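## Task

Grab one end of the red wire and raise it well up out of the crate; lifting to near the arm's highest reach counts, a shallow lift does not. Before closing on the wire the fingers must be spread around it by at least about a thumb's width, unless they were opened far from the entire wire, or the run may be failed. If the crate tips to half on its side the run fails. It is complete when that end is held aloft over the table, the second arm is not touching the wire, no other part of the wire touches anything higher than a finger's width above the crate rim, the green wire stays in the crate with no part drawn out across a wall, the crate is upright and entirely on the table, and neither gripper holds anything except that end. Nothing may be knocked off the table.

## Robot and tools

Robot: two six-joint arms, left_arm and right_arm, each ending in a parallel two-finger gripper. The names are labels only and do not match image sides. left_arm's base sits at about y = +0.337, right_arm's at about y = -0.234, both at z = +0.124, tilted on mounting plates held by a metal frame behind them; plates and frame are fixed obstacles.

Frame: all poses are in one scene frame with origin on the table top midway between the arms, +x away from the robot over the table, +z up, left_arm on the +y side. Positions are metres; orientations are quaternions written w first (qw, qx, qy, qz). On each gripper, the fingers point along its own +z and close along its own y. The reported end_effector_position is the point between the finger pads, roughly 1 cm behind the tips. Reported hand positions may be somewhat off, more so at long reach.

Row layout (used by both execute_actions and move): one flat list of 16 numbers covering both arms: left x, y, z, qw, qx, qy, qz, opening, then right x, y, z, qw, qx, qy, qz, opening. x, y, z and the quaternion are an absolute pose target for that gripper in the scene frame, not an offset. Opening runs from -1 (closed) to +1 (fully open, 0.094 m). Both arms must be filled in even when one should not move; to keep an arm still, repeat the exact pose from the last result before it stopped, with its intended opening, and keep sending one fixed quaternion rather than the drifting reported one.

execute_actions(actions): a list of up to 15 actions; each action is a table of up to 15 rows, each row lasting one 1/30 s step; if fewer rows are given, the last one is held until 15 steps are done. An empty list only returns state and images. A target more than 0.6 m from the gripper's current spot along any gripper axis makes the action rejected for both arms; a malformed or rejected first action cancels the whole call. Each step the command is limited to 70 mm and 16 degrees from the measured pose, so far goals need several actions; joint friction can leave the hand up to about 31 mm short, and tiny commands may do nothing.

move(target, speed, blocking): target is one 16-number row as above. The hands travel in straight lines to their poses, finishing together, taking 0.5 to 10 s (cut off at 10 s). speed is the path's top speed in m/s, 0.002 to 0.5, default 0.25; rotation is capped at twice that in rad/s. Openings apply at the start. Paths ignore obstacles and the other arm; hands can lag, wander and overshoot speed, especially with a near-straight arm. Faster contact and targets deeper past contact mean harder impacts. With blocking=false the call returns after 0.5 s; until a result shows the move ended, use wait or stop before sending further rows or moves. The result adds a move: line giving the ending (done, off_target, moving, held, fault) and any limits (paced = pose clipped; held = steps blocked by a check, after which the arm may jump fast), plus each hand's distance to its pose.

wait(seconds): 0 to 10; arms keep their last command; returns early if a running move finishes. stop(): brakes a running move, needing room; fingers keep moving. zoom_image(camera, region): closer view of one camera's latest image; region is [x0, y0, x1, y1] in pixels, top-left origin, at most 504 by 504. Cameras: cam_head_left, cam_head_right, cam_high, cam_low, cam_left_wrist, cam_right_wrist, all 504x504. read_manual(section): only "licences"; moves nothing. finished_scene(scene): ends the current scene by number, irreversibly, after the last command has been held; its result reports success and gives the next task.

Results: a state line per arm with gripper position and quaternion; Hand target lines showing where the controller now drives each hand; grip_measured, the measured finger opening on the command scale (last Joint positions number is the opening in metres, readings off by up to about 1 mm); joint torques (offset, noisy); pose unreachable lines when a clearance check altered a command; FAULT, MOTOR HOT and OVER-TEMPERATURE FAULT lines.

Gripping: open well beyond the wire (at least a thumb's width around it) before closing. To hold, command an opening about 0.03 below grip_measured; pads push roughly 50 to 62 N, less on thin parts.

Avoid: arms striking or pressing each other, fast or deep contact, tipping the crate, dragging the other wire over a wall, dropping the wire, and knocking anything off the table. Holding loads heats motors: at 90 °C an arm halts for 10 s, at 100 °C it goes limp and falls. Occasionally a loose object may be nudged by an outside push.

Each tool is called after "Request:" as name([rows], argument=value, ...), one row to a line, values as JSON.

## Session

Request:
execute_actions(actions=[])

Scene clock: 0.00 s.
left_arm: end_effector_position=(+0.2898, +0.2411, +0.1079) grip_measured=+1.000 end_effector_quat_wxyz=(+0.027, +0.439, +0.874, +0.206) | right_arm: end_effector_position=(+0.3816, -0.2630, +0.1800) grip_measured=+1.000 end_effector_quat_wxyz=(-0.014, +0.316, +0.949, +0.001)
Joint positions: left_arm=[-0.747  2.048  1.178 -1.243 -1.119 -0.329  0.094] | right_arm=[ 0.549  1.982  1.874 -1.494  0.749  1.124  0.094]
Joint velocities: left_arm=[-0.002 -0.012 -0.012  0.007 -0.095  0.007  0.   ] | right_arm=[-0.007 -0.022  0.017  0.022  0.007  0.051  0.   ]
Joint torques (N m, as the arm reports them, + toward a larger angle): no reading
Hand target (left_arm): +0.290, +0.241, +0.108; +0.027, +0.439, +0.874, +0.206
Hand target (right_arm): +0.382, -0.263, +0.180; -0.014, +0.316, +0.949, +0.001
camera_calibration (this result's frames):
cam_left_wrist: T_world_to_cam=[[-0.720898, -0.530414, -0.446058, 0.393321], [-0.691527, 0.507995, 0.513548, 0.0566705], [-0.0457981, 0.678677, -0.733008, 0.0341677], [0, 0, 0, 1]] pos_world=[0.324298, 0.156646, 0.171386]
cam_right_wrist: T_world_to_cam=[[-0.687581, -0.725576, 0.0278016, 0.0731967], [-0.467373, 0.471552, 0.747798, 0.1693], [-0.555694, 0.501177, -0.663344, 0.579998], [0, 0, 0, 1]] pos_world=[0.451756, -0.317406, 0.256101]

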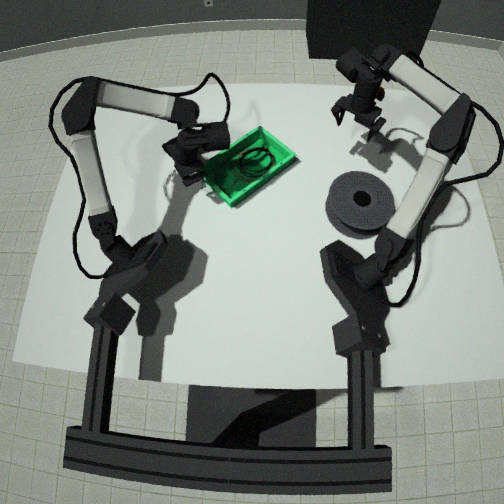

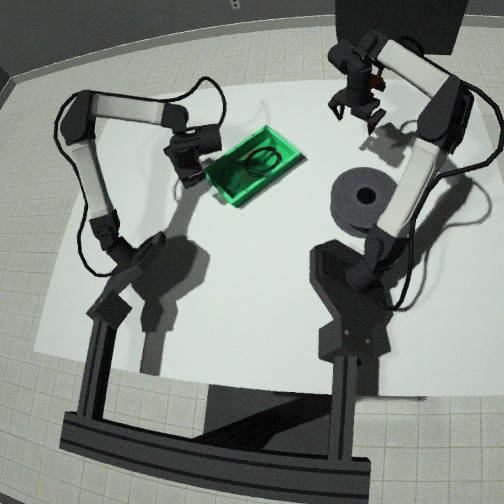

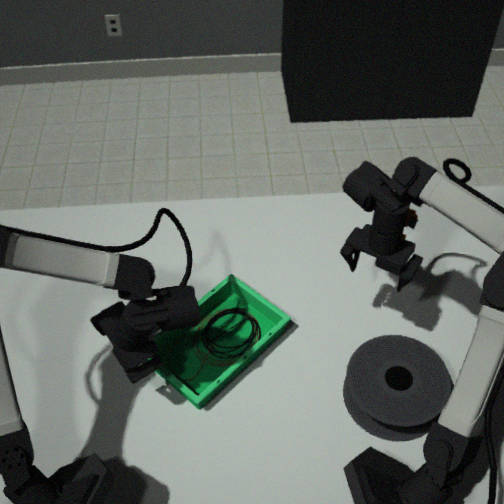

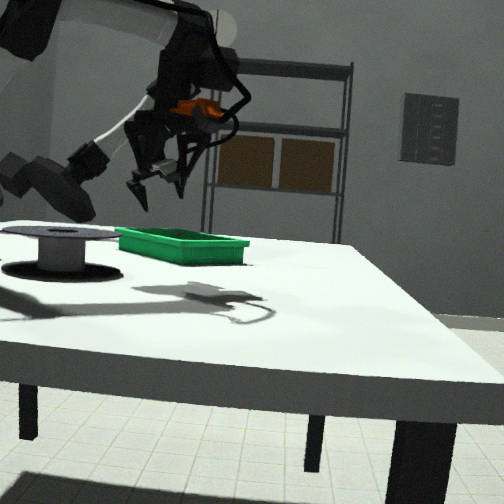

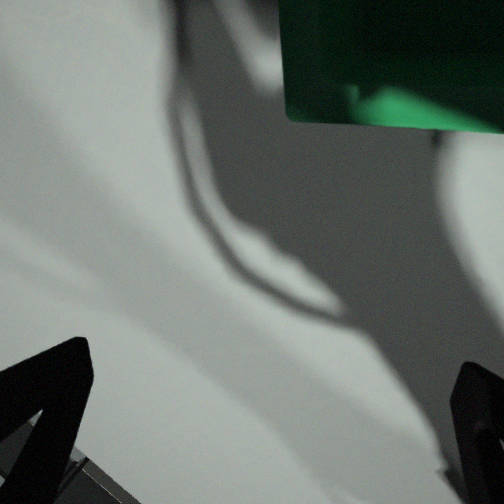

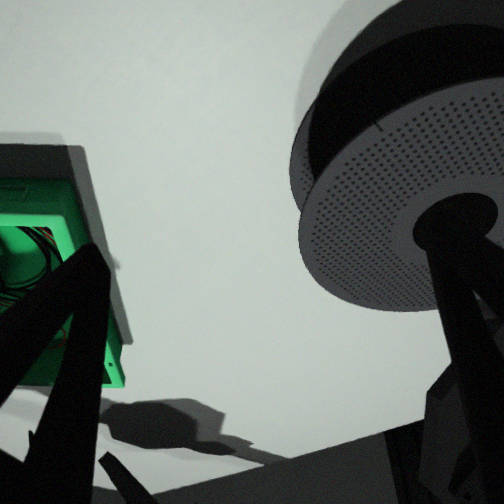

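Move the left arm clear first (up and away) to see.

Request:
move(target=[0.2,0.42,0.25,0.027,0.439,0.874,0.206,1, 0.3816,-0.263,0.18,-0.014,0.316,0.949,0.001,1], speed=0.2)

Request:
zoom_image(camera="cam_high", region=[140, 265, 310, 415])

Scene clock: 5.50 s.
left_arm: end_effector_position=(+0.1985, +0.4200, +0.2478) grip_measured=+1.000 end_effector_quat_wxyz=(+0.209, +0.451, +0.842, -0.211) | right_arm: end_effector_position=(+0.3816, -0.2630, +0.1800) grip_measured=+1.000 end_effector_quat_wxyz=(-0.014, +0.316, +0.949, +0.001)
Joint positions: left_arm=[-0.652  0.613  1.093 -1.562 -0.408  0.48   0.094] | right_arm=[ 0.549  1.982  1.874 -1.494  0.749  1.124  0.094]
Joint velocities: left_arm=[ 0.002  0.007 -0.012  0.037  0.007  0.051  0.   ] | right_arm=[-0.002  0.002 -0.002 -0.037  0.066 -0.022  0.   ]
Joint torques (N m, as the arm reports them, + toward a larger angle): left_arm=[1.18 3.59 5.66 1.19 0.29 0.1 ] | right_arm=[ 6.84 -6.77  5.55  0.23 -0.03 -0.01]
Hand target (left_arm): +0.200, +0.420, +0.249; +0.205, +0.457, +0.840, -0.211
Hand target (right_arm): +0.382, -0.263, +0.180; -0.014, +0.316, +0.949, +0.001
Off the commanded pose (left_arm): 0.003 m, 53 deg; orientation clipped at the last step of the last action.
Off the commanded pose (right_arm): 0.000 m, 0 deg.
joint sent to its limit (left arm) — the command would take joint 4 (wrist pitch) past its lower limit, so that joint was sent only as far as its limit.
move: off_target (left_arm); limits=paced
camera_calibration (this result's frames):
cam_left_wrist: T_world_to_cam=[[-0.819026, -0.558919, 0.129639, 0.373574], [-0.571357, 0.815151, -0.095287, -0.171129], [-0.0524176, -0.152113, -0.986972, 0.424296], [0, 0, 0, 1]] pos_world=[0.230431, 0.412834, 0.354032]
cam_right_wrist: T_world_to_cam=[[-0.687581, -0.725576, 0.0278016, 0.0731967], [-0.467373, 0.471552, 0.747798, 0.1693], [-0.555694, 0.501177, -0.663344, 0.579998], [0, 0, 0, 1]] pos_world=[0.451756, -0.317406, 0.256101]

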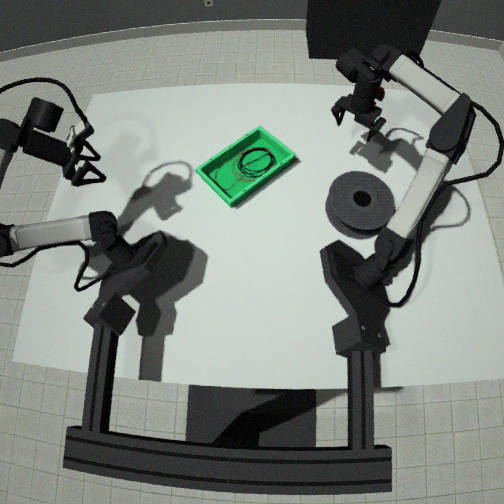

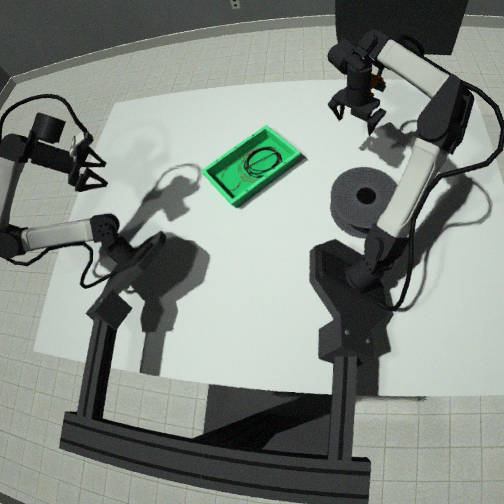

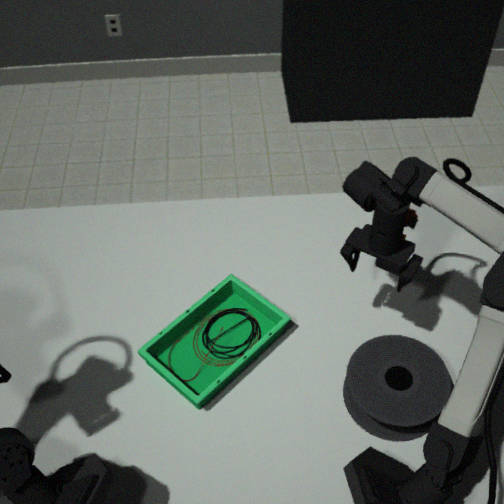

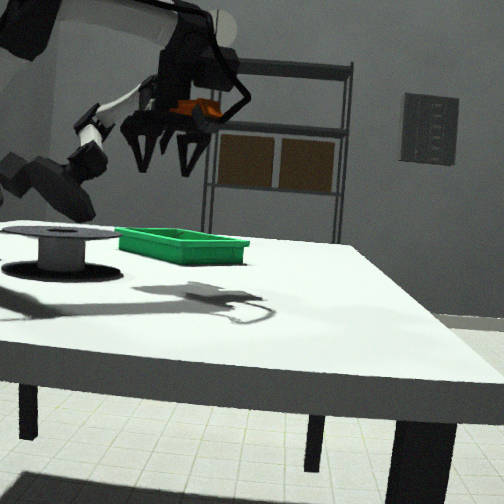

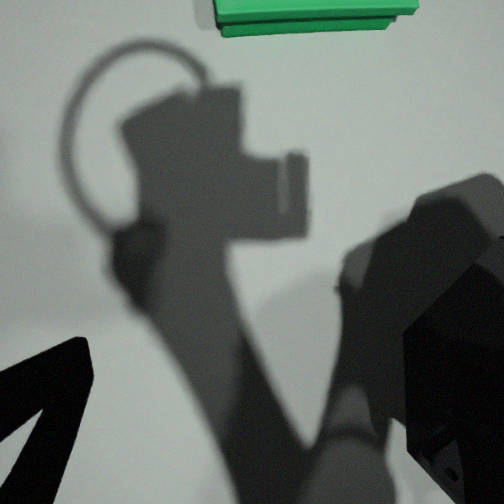

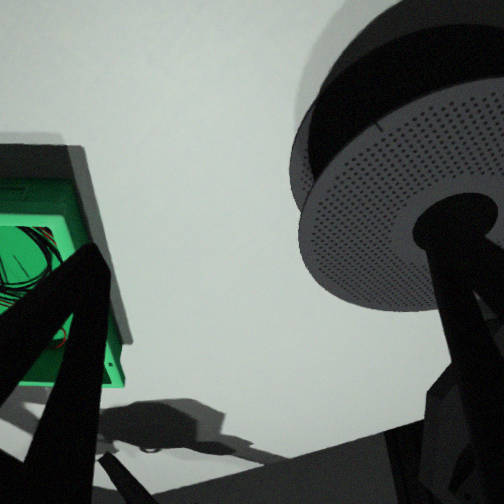

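Region (140, 265, 310, 415) of cam_high's 504x504 image, scaled by 2.965, with more detail than that image has; it fills the top 445 rows of this view, and the rest is white.

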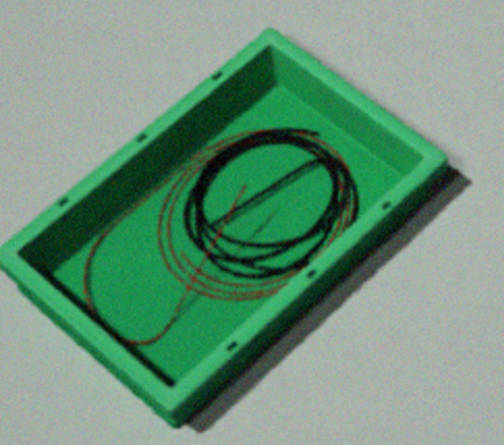

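Request:
move(target=[0.30,0.12,0.2,0.167,0.267,0.948,-0.047,0, 0.3816,-0.263,0.18,-0.014,0.316,0.949,0.001,1], speed=0.2)

Scene clock: 17.83 s.
left_arm: end_effector_position=(+0.2999, +0.1202, +0.2001) grip_measured=+0.002 end_effector_quat_wxyz=(+0.172, +0.270, +0.946, -0.055) | right_arm: end_effector_position=(+0.3816, -0.2630, +0.1800) grip_measured=+1.000 end_effector_quat_wxyz=(-0.014, +0.316, +0.949, +0.001)
Joint positions: left_arm=[-0.973  1.931  1.289 -0.868 -0.869 -0.39   0.047] | right_arm=[ 0.549  1.982  1.874 -1.494  0.749  1.124  0.094]
Joint velocities: left_arm=[-0.012 -0.022  0.007  0.022 -0.037 -0.007 -0.   ] | right_arm=[-0.012  0.002  0.012 -0.022  0.007  0.022  0.   ]
Joint torques (N m, as the arm reports them, + toward a larger angle): left_arm=[-4.9  -3.53  7.73  0.91 -0.16  0.04] | right_arm=[ 6.83 -6.77  5.48  0.22 -0.03 -0.01]
Hand target (left_arm): +0.302, +0.120, +0.198; +0.170, +0.268, +0.947, -0.048
Hand target (right_arm): +0.382, -0.263, +0.180; -0.014, +0.316, +0.949, +0.001
Off the commanded pose (left_arm): 0.000 m, 1 deg.
Off the commanded pose (right_arm): 0.000 m, 0 deg.
move: done
camera_calibration (this result's frames):
cam_left_wrist: T_world_to_cam=[[-0.483662, -0.874404, -0.0385806, 0.26621], [-0.871735, 0.477299, 0.11074, 0.216037], [-0.078417, 0.0871928, -0.9931, 0.317212], [0, 0, 0, 1]] pos_world=[0.341957, 0.102002, 0.301369]
cam_right_wrist: T_world_to_cam=[[-0.687581, -0.725576, 0.0278016, 0.0731967], [-0.467373, 0.471552, 0.747798, 0.1693], [-0.555694, 0.501177, -0.663344, 0.579998], [0, 0, 0, 1]] pos_world=[0.451756, -0.317406, 0.256101]

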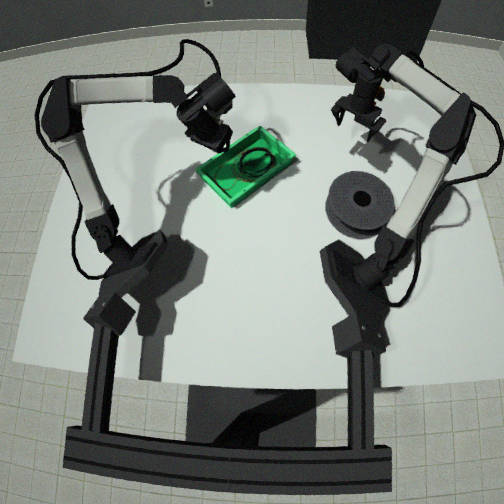

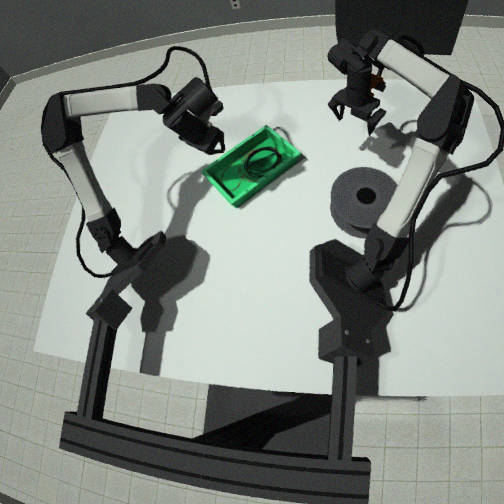

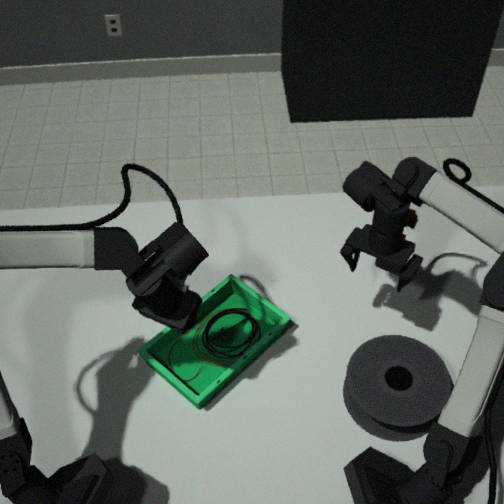

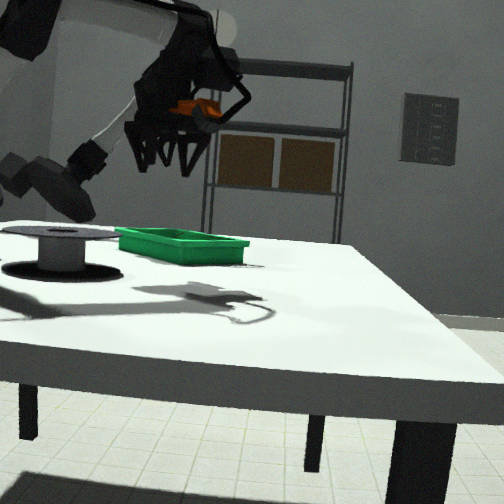

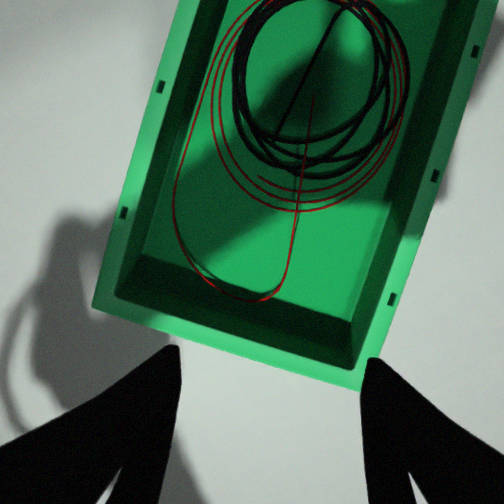

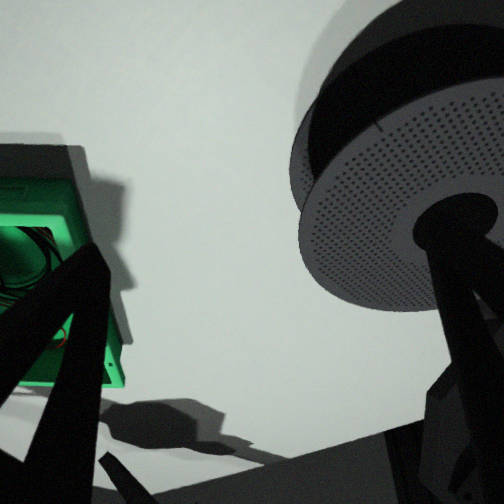

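Request:
move(target=[0.345,0.08,0.125,0.167,0.267,0.948,-0.047,-0.2, 0.3816,-0.263,0.18,-0.014,0.316,0.949,0.001,1], speed=0.1)

Request:
zoom_image(camera="cam_low", region=[90, 150, 290, 290])

Scene clock: 23.47 s.
left_arm: end_effector_position=(+0.3424, +0.0865, +0.1271) grip_measured=-0.198 end_effector_quat_wxyz=(+0.166, +0.267, +0.948, -0.043) | right_arm: end_effector_position=(+0.3816, -0.2630, +0.1800) grip_measured=+1.000 end_effector_quat_wxyz=(-0.014, +0.316, +0.949, +0.001)
Joint positions: left_arm=[-0.796  2.112  1.32  -0.546 -0.858 -0.149  0.038] | right_arm=[ 0.549  1.982  1.874 -1.494  0.749  1.124  0.094]
Joint velocities: left_arm=[-0.002  0.002  0.012 -0.007 -0.022  0.081 -0.   ] | right_arm=[-0.012 -0.017 -0.002  0.037 -0.022 -0.051  0.   ]
Joint torques (N m, as the arm reports them, + toward a larger angle): left_arm=[-6.1  -4.95  7.24  1.13  0.05  0.16] | right_arm=[ 6.71 -6.84  5.54  0.25 -0.02 -0.01]
Hand target (left_arm): +0.344, +0.082, +0.124; +0.165, +0.267, +0.948, -0.046
Hand target (right_arm): +0.382, -0.263, +0.180; -0.014, +0.316, +0.949, +0.001
Off the commanded pose (left_arm): 0.007 m, 0 deg.
Off the commanded pose (right_arm): 0.000 m, 0 deg.
move: done
camera_calibration (this result's frames):
cam_left_wrist: T_world_to_cam=[[-0.475515, -0.877866, -0.0569001, 0.25431], [-0.875528, 0.465967, 0.127769, 0.277379], [-0.0856504, 0.110574, -0.99017, 0.251024], [0, 0, 0, 1]] pos_world=[0.385282, 0.0662434, 0.227586]
cam_right_wrist: T_world_to_cam=[[-0.687581, -0.725576, 0.0278016, 0.0731967], [-0.467373, 0.471552, 0.747798, 0.1693], [-0.555694, 0.501177, -0.663344, 0.579998], [0, 0, 0, 1]] pos_world=[0.451756, -0.317406, 0.256101]

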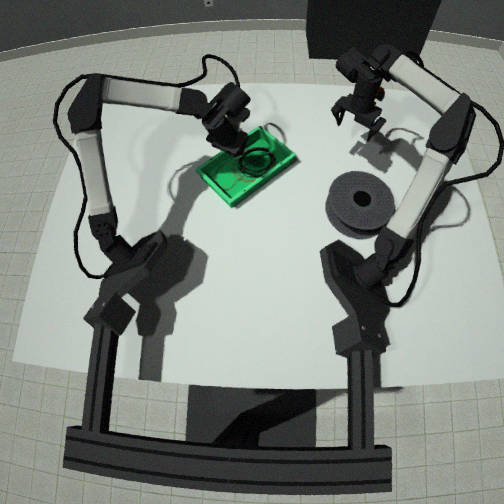

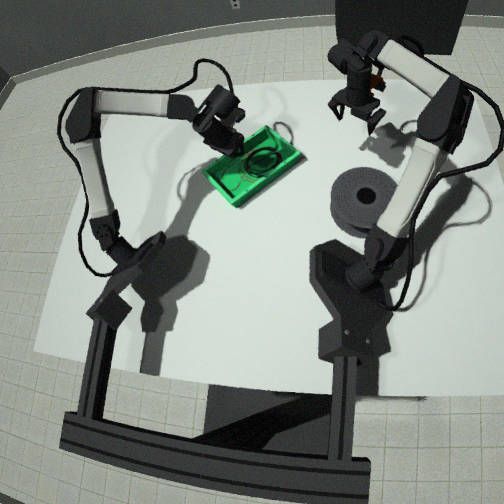

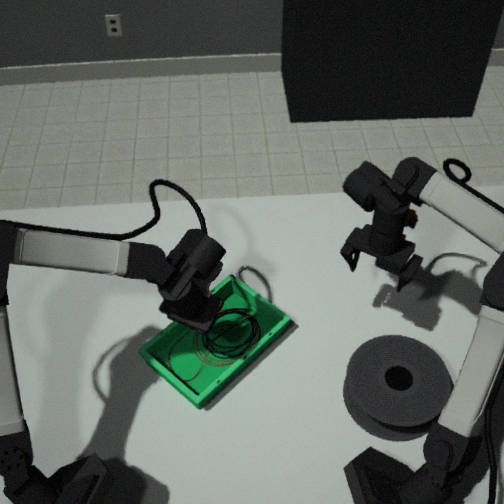

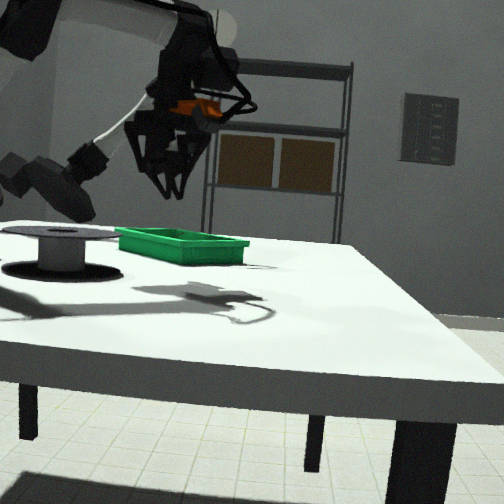

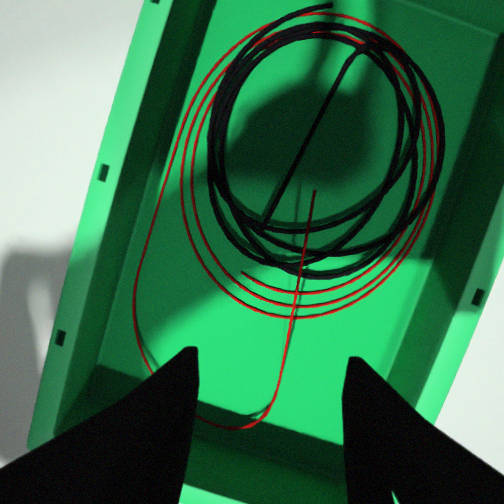

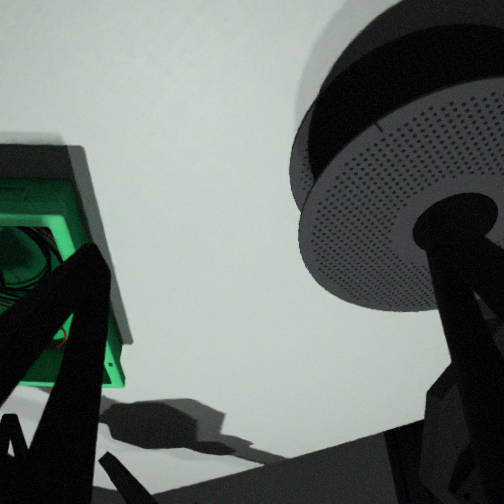

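Region (90, 150, 290, 290) of cam_low's 504x504 image, scaled by 2.520, with more detail than that image has; it fills the top 353 rows of this view, and the rest is white.

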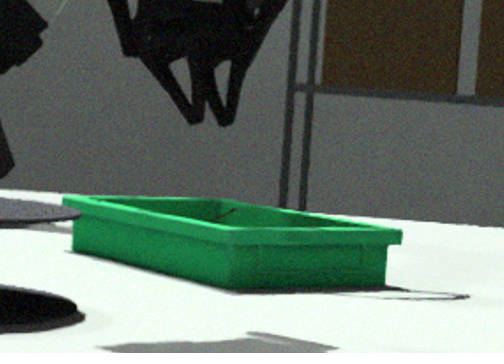

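Request:
move(target=[0.352,0.071,0.085,0.167,0.267,0.948,-0.047,-0.2, 0.3816,-0.263,0.18,-0.014,0.316,0.949,0.001,1], speed=0.05)

Request:
zoom_image(camera="cam_low", region=[120, 170, 240, 270])

Scene clock: 31.43 s.
left_arm: end_effector_position=(+0.3606, +0.0727, +0.0968) grip_measured=-0.198 end_effector_quat_wxyz=(+0.177, +0.256, +0.949, -0.050) | right_arm: end_effector_position=(+0.3816, -0.2630, +0.1800) grip_measured=+1.000 end_effector_quat_wxyz=(-0.014, +0.316, +0.949, +0.001)
Joint positions: left_arm=[-0.729  2.181  1.32  -0.367 -0.838 -0.047  0.038] | right_arm=[ 0.549  1.982  1.874 -1.494  0.749  1.124  0.094]
Joint velocities: left_arm=[ 0.007 -0.002 -0.012 -0.007 -0.022  0.007  0.   ] | right_arm=[-0.022  0.002 -0.002 -0.037 -0.007 -0.066  0.   ]
Joint torques (N m, as the arm reports them, + toward a larger angle): left_arm=[-6.24 -5.35  3.83  1.26  0.06  0.15] | right_arm=[ 6.82 -6.78  5.51  0.22 -0.04 -0.01]
Hand target (left_arm): +0.351, +0.072, +0.085; +0.166, +0.267, +0.948, -0.047
Hand target (right_arm): +0.382, -0.263, +0.180; -0.014, +0.316, +0.949, +0.001
Off the commanded pose (left_arm): 0.015 m, 2 deg.
Off the commanded pose (right_arm): 0.000 m, 0 deg.
move: off_target (left_arm)
camera_calibration (this result's frames):
cam_left_wrist: T_world_to_cam=[[-0.456493, -0.8886, -0.044774, 0.241922], [-0.886797, 0.450331, 0.10389, 0.311162], [-0.0721534, 0.0871304, -0.99358, 0.22132], [0, 0, 0, 1]] pos_world=[0.402342, 0.055562, 0.198404]
cam_right_wrist: T_world_to_cam=[[-0.687581, -0.725576, 0.0278016, 0.0731967], [-0.467373, 0.471552, 0.747798, 0.1693], [-0.555694, 0.501177, -0.663344, 0.579998], [0, 0, 0, 1]] pos_world=[0.451756, -0.317406, 0.256101]

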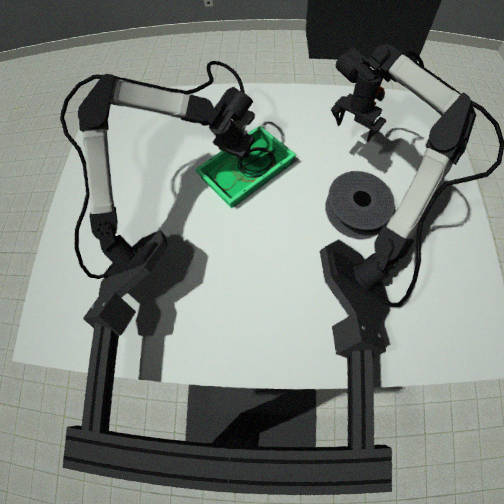

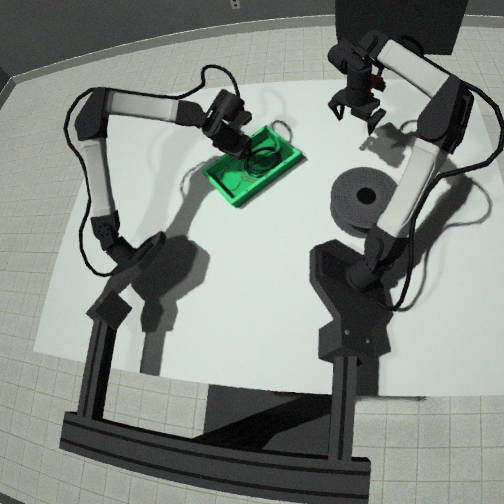

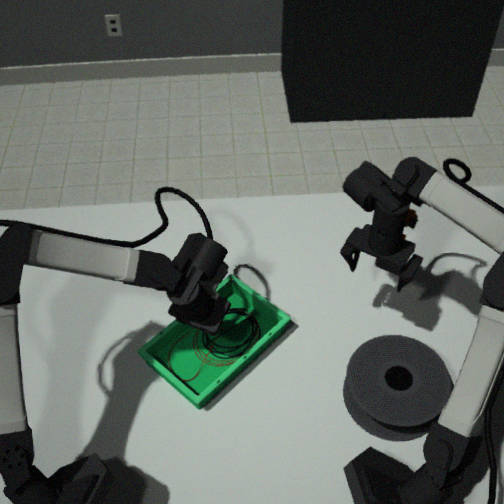

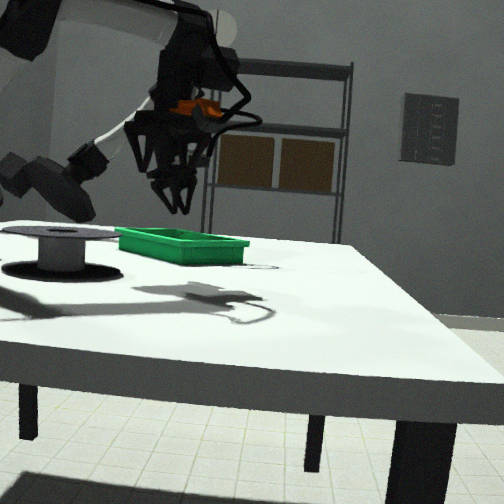

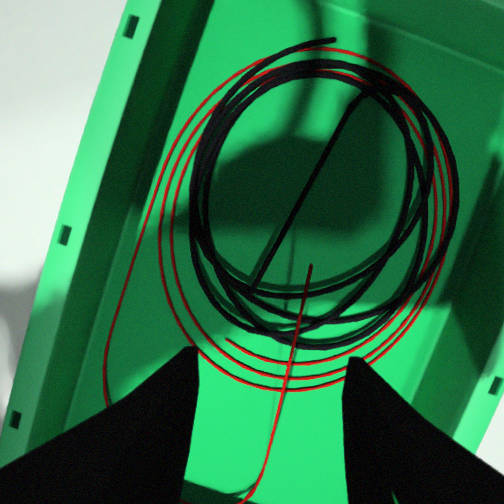

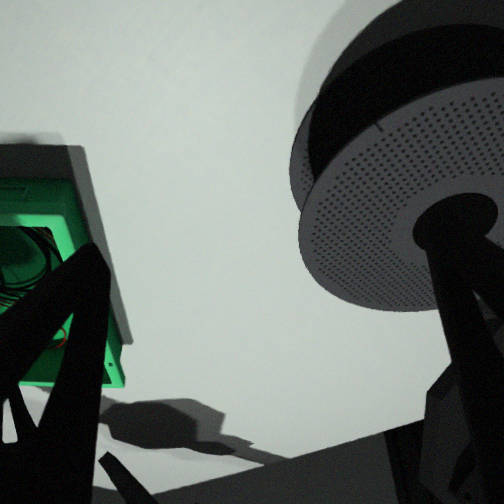

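Region (120, 170, 240, 270) of cam_low's 504x504 image, scaled by 4.200, with more detail than that image has.

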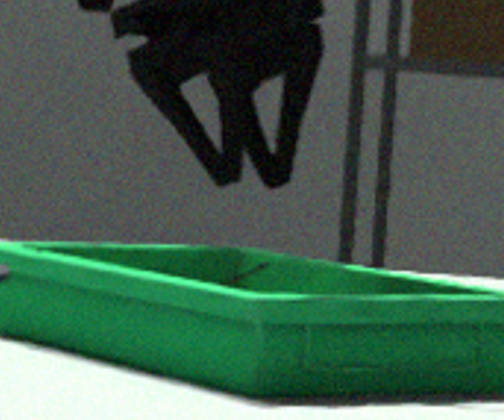

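Request:
move(target=[0.358,0.062,0.044,0.167,0.267,0.948,-0.047,-0.2, 0.3816,-0.263,0.18,-0.014,0.316,0.949,0.001,1], speed=0.03)

Request:
zoom_image(camera="cam_low", region=[120, 170, 240, 270])

Scene clock: 38.60 s.
left_arm: end_effector_position=(+0.3667, +0.0632, +0.0558) grip_measured=-0.198 end_effector_quat_wxyz=(+0.177, +0.257, +0.949, -0.049) | right_arm: end_effector_position=(+0.3816, -0.2630, +0.1800) grip_measured=+1.000 end_effector_quat_wxyz=(-0.014, +0.316, +0.949, +0.001)
Joint positions: left_arm=[-0.662  2.267  1.304 -0.198 -0.814  0.047  0.038] | right_arm=[ 0.549  1.982  1.874 -1.494  0.749  1.124  0.094]
Joint velocities: left_arm=[-0.012  0.002  0.012  0.022 -0.066 -0.007  0.001] | right_arm=[-0.012  0.002 -0.002  0.066  0.022  0.022  0.   ]
Joint torques (N m, as the arm reports them, + toward a larger angle): left_arm=[-6.54 -5.99  3.56  1.19  0.09  0.14] | right_arm=[ 6.79 -6.82  5.47  0.23 -0.03 -0.03]
Hand target (left_arm): +0.357, +0.063, +0.044; +0.166, +0.267, +0.948, -0.047
Hand target (right_arm): +0.382, -0.263, +0.180; -0.014, +0.316, +0.949, +0.001
Off the commanded pose (left_arm): 0.015 m, 2 deg.
Off the commanded pose (right_arm): 0.000 m, 0 deg.
move: off_target (left_arm)
camera_calibration (this result's frames):
cam_left_wrist: T_world_to_cam=[[-0.458214, -0.88763, -0.0464003, 0.235085], [-0.885957, 0.451902, 0.104239, 0.324627], [-0.0715569, 0.0888723, -0.993469, 0.181505], [0, 0, 0, 1]] pos_world=[0.408313, 0.0458378, 0.157389]
cam_right_wrist: T_world_to_cam=[[-0.687581, -0.725576, 0.0278016, 0.0731967], [-0.467373, 0.471552, 0.747798, 0.1693], [-0.555694, 0.501177, -0.663344, 0.579998], [0, 0, 0, 1]] pos_world=[0.451756, -0.317406, 0.256101]

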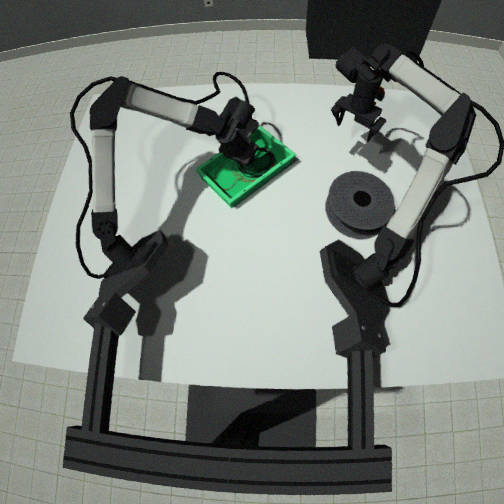

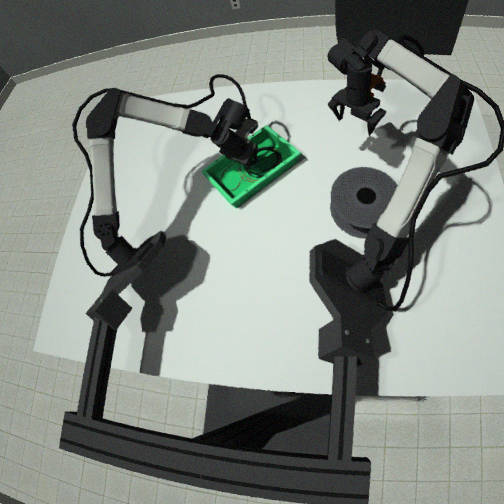

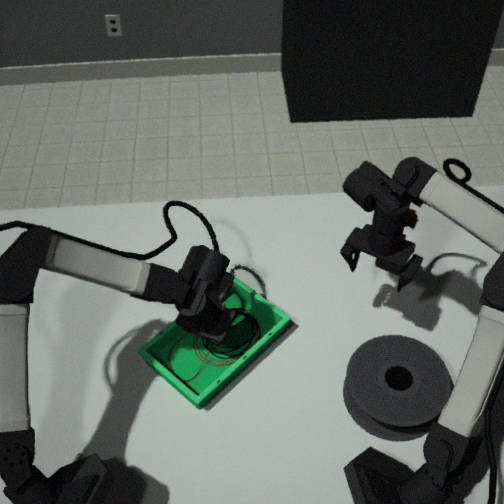

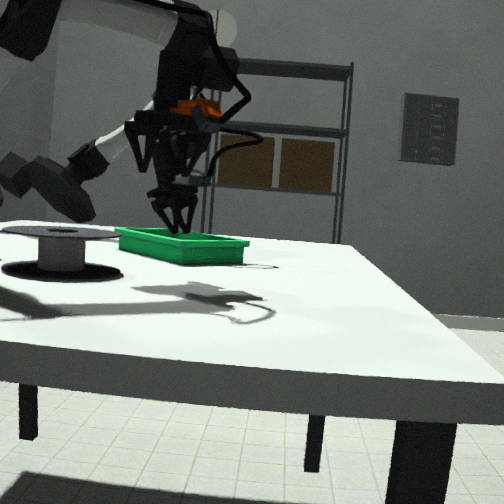

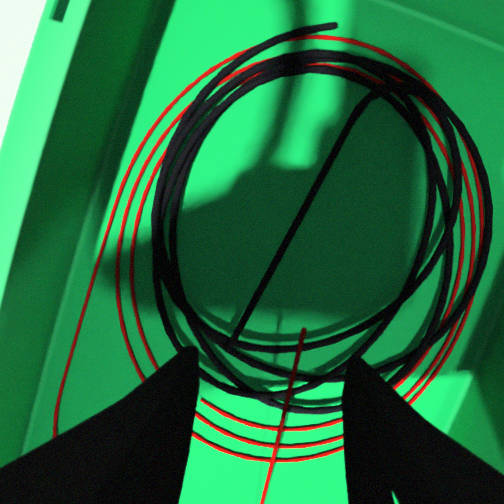

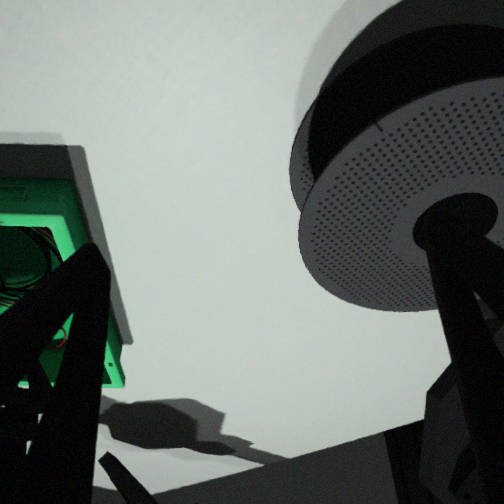

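Region (120, 170, 240, 270) of cam_low's 504x504 image, scaled by 4.200, with more detail than that image has.

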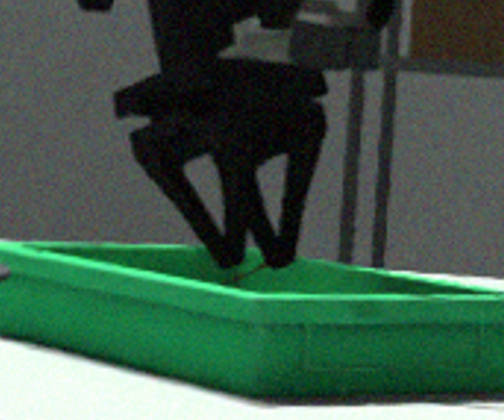

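Request:
move(target=[0.362,0.059,0.027,0.167,0.267,0.948,-0.047,-0.2, 0.3816,-0.263,0.18,-0.014,0.316,0.949,0.001,1], speed=0.02)

Request:
zoom_image(camera="cam_low", region=[120, 170, 240, 270])

Scene clock: 43.30 s.
left_arm: end_effector_position=(+0.3687, +0.0603, +0.0375) grip_measured=-0.198 end_effector_quat_wxyz=(+0.176, +0.260, +0.948, -0.048) | right_arm: end_effector_position=(+0.3816, -0.2630, +0.1800) grip_measured=+1.000 end_effector_quat_wxyz=(-0.014, +0.316, +0.949, +0.001)
Joint positions: left_arm=[-0.631  2.307  1.304 -0.135 -0.802  0.089  0.038] | right_arm=[ 0.549  1.982  1.874 -1.494  0.749  1.124  0.094]
Joint velocities: left_arm=[ 0.007  0.012 -0.012  0.007 -0.051 -0.037  0.   ] | right_arm=[-0.022  0.012  0.017 -0.066  0.022 -0.037  0.   ]
Joint torques (N m, as the arm reports them, + toward a larger angle): left_arm=[-6.75 -5.91  4.1   1.21  0.09  0.05] | right_arm=[ 6.81 -6.82  5.51  0.23 -0.04 -0.02]
Hand target (left_arm): +0.361, +0.059, +0.027; +0.166, +0.267, +0.948, -0.047
Hand target (right_arm): +0.382, -0.263, +0.180; -0.014, +0.316, +0.949, +0.001
Off the commanded pose (left_arm): 0.013 m, 1 deg.
Off the commanded pose (right_arm): 0.000 m, 0 deg.
move: off_target (left_arm)
camera_calibration (this result's frames):
cam_left_wrist: T_world_to_cam=[[-0.462891, -0.88509, -0.0484507, 0.234247], [-0.88339, 0.456109, 0.107639, 0.328325], [-0.073171, 0.0926257, -0.993009, 0.164098], [0, 0, 0, 1]] pos_world=[0.410477, 0.0423783, 0.13896]
cam_right_wrist: T_world_to_cam=[[-0.687581, -0.725576, 0.0278016, 0.0731967], [-0.467373, 0.471552, 0.747798, 0.1693], [-0.555694, 0.501177, -0.663344, 0.579998], [0, 0, 0, 1]] pos_world=[0.451756, -0.317406, 0.256101]

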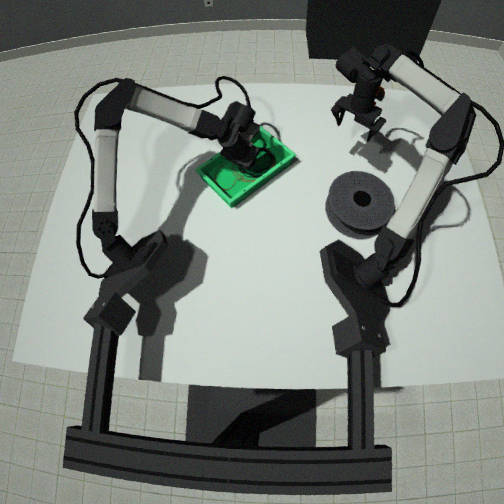

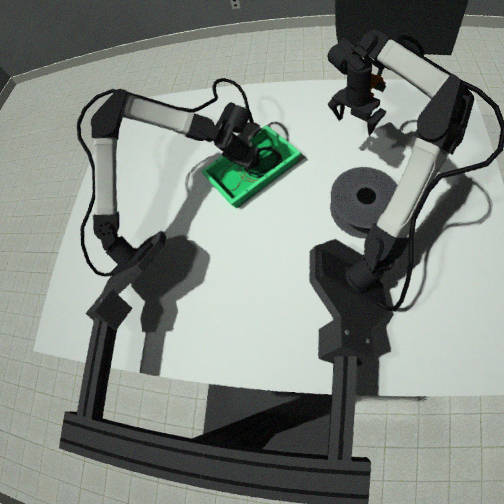

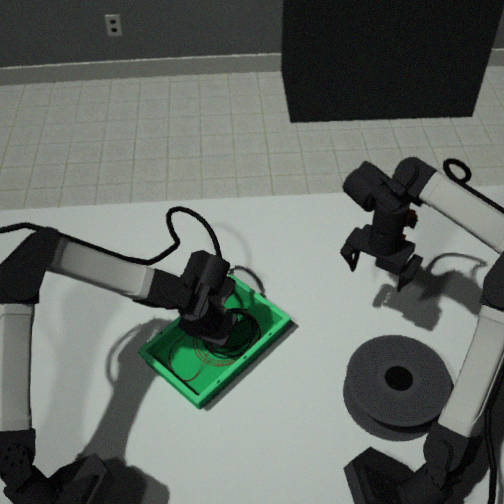

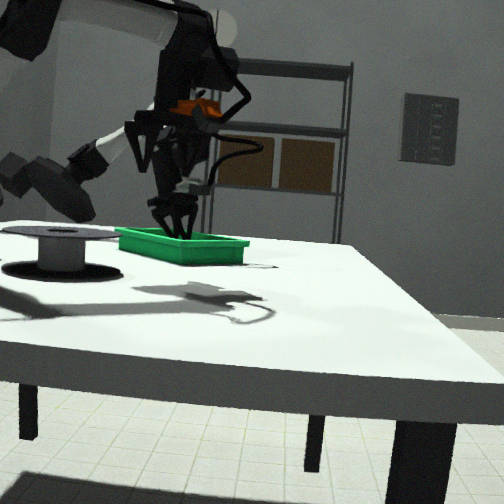

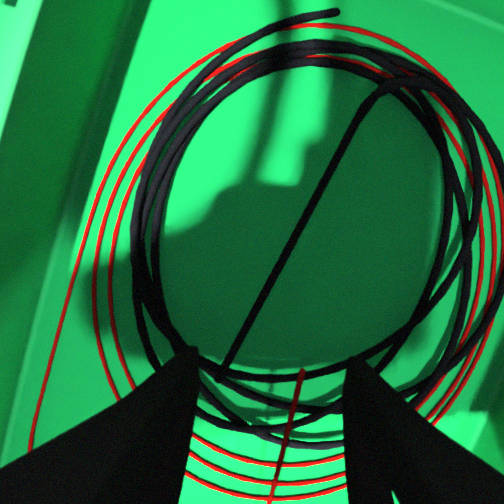

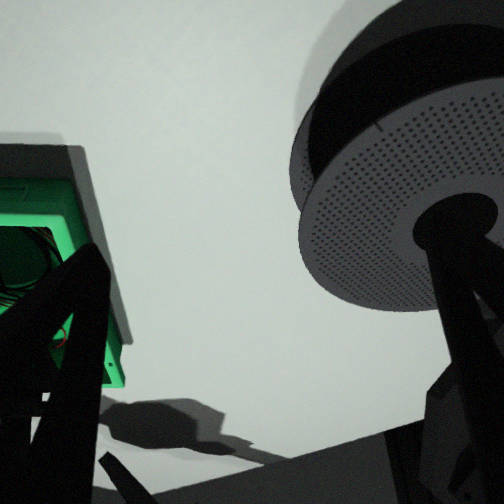

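Region (120, 170, 240, 270) of cam_low's 504x504 image, scaled by 4.200, with more detail than that image has.

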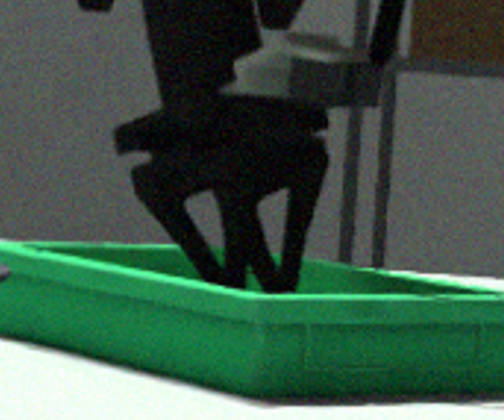

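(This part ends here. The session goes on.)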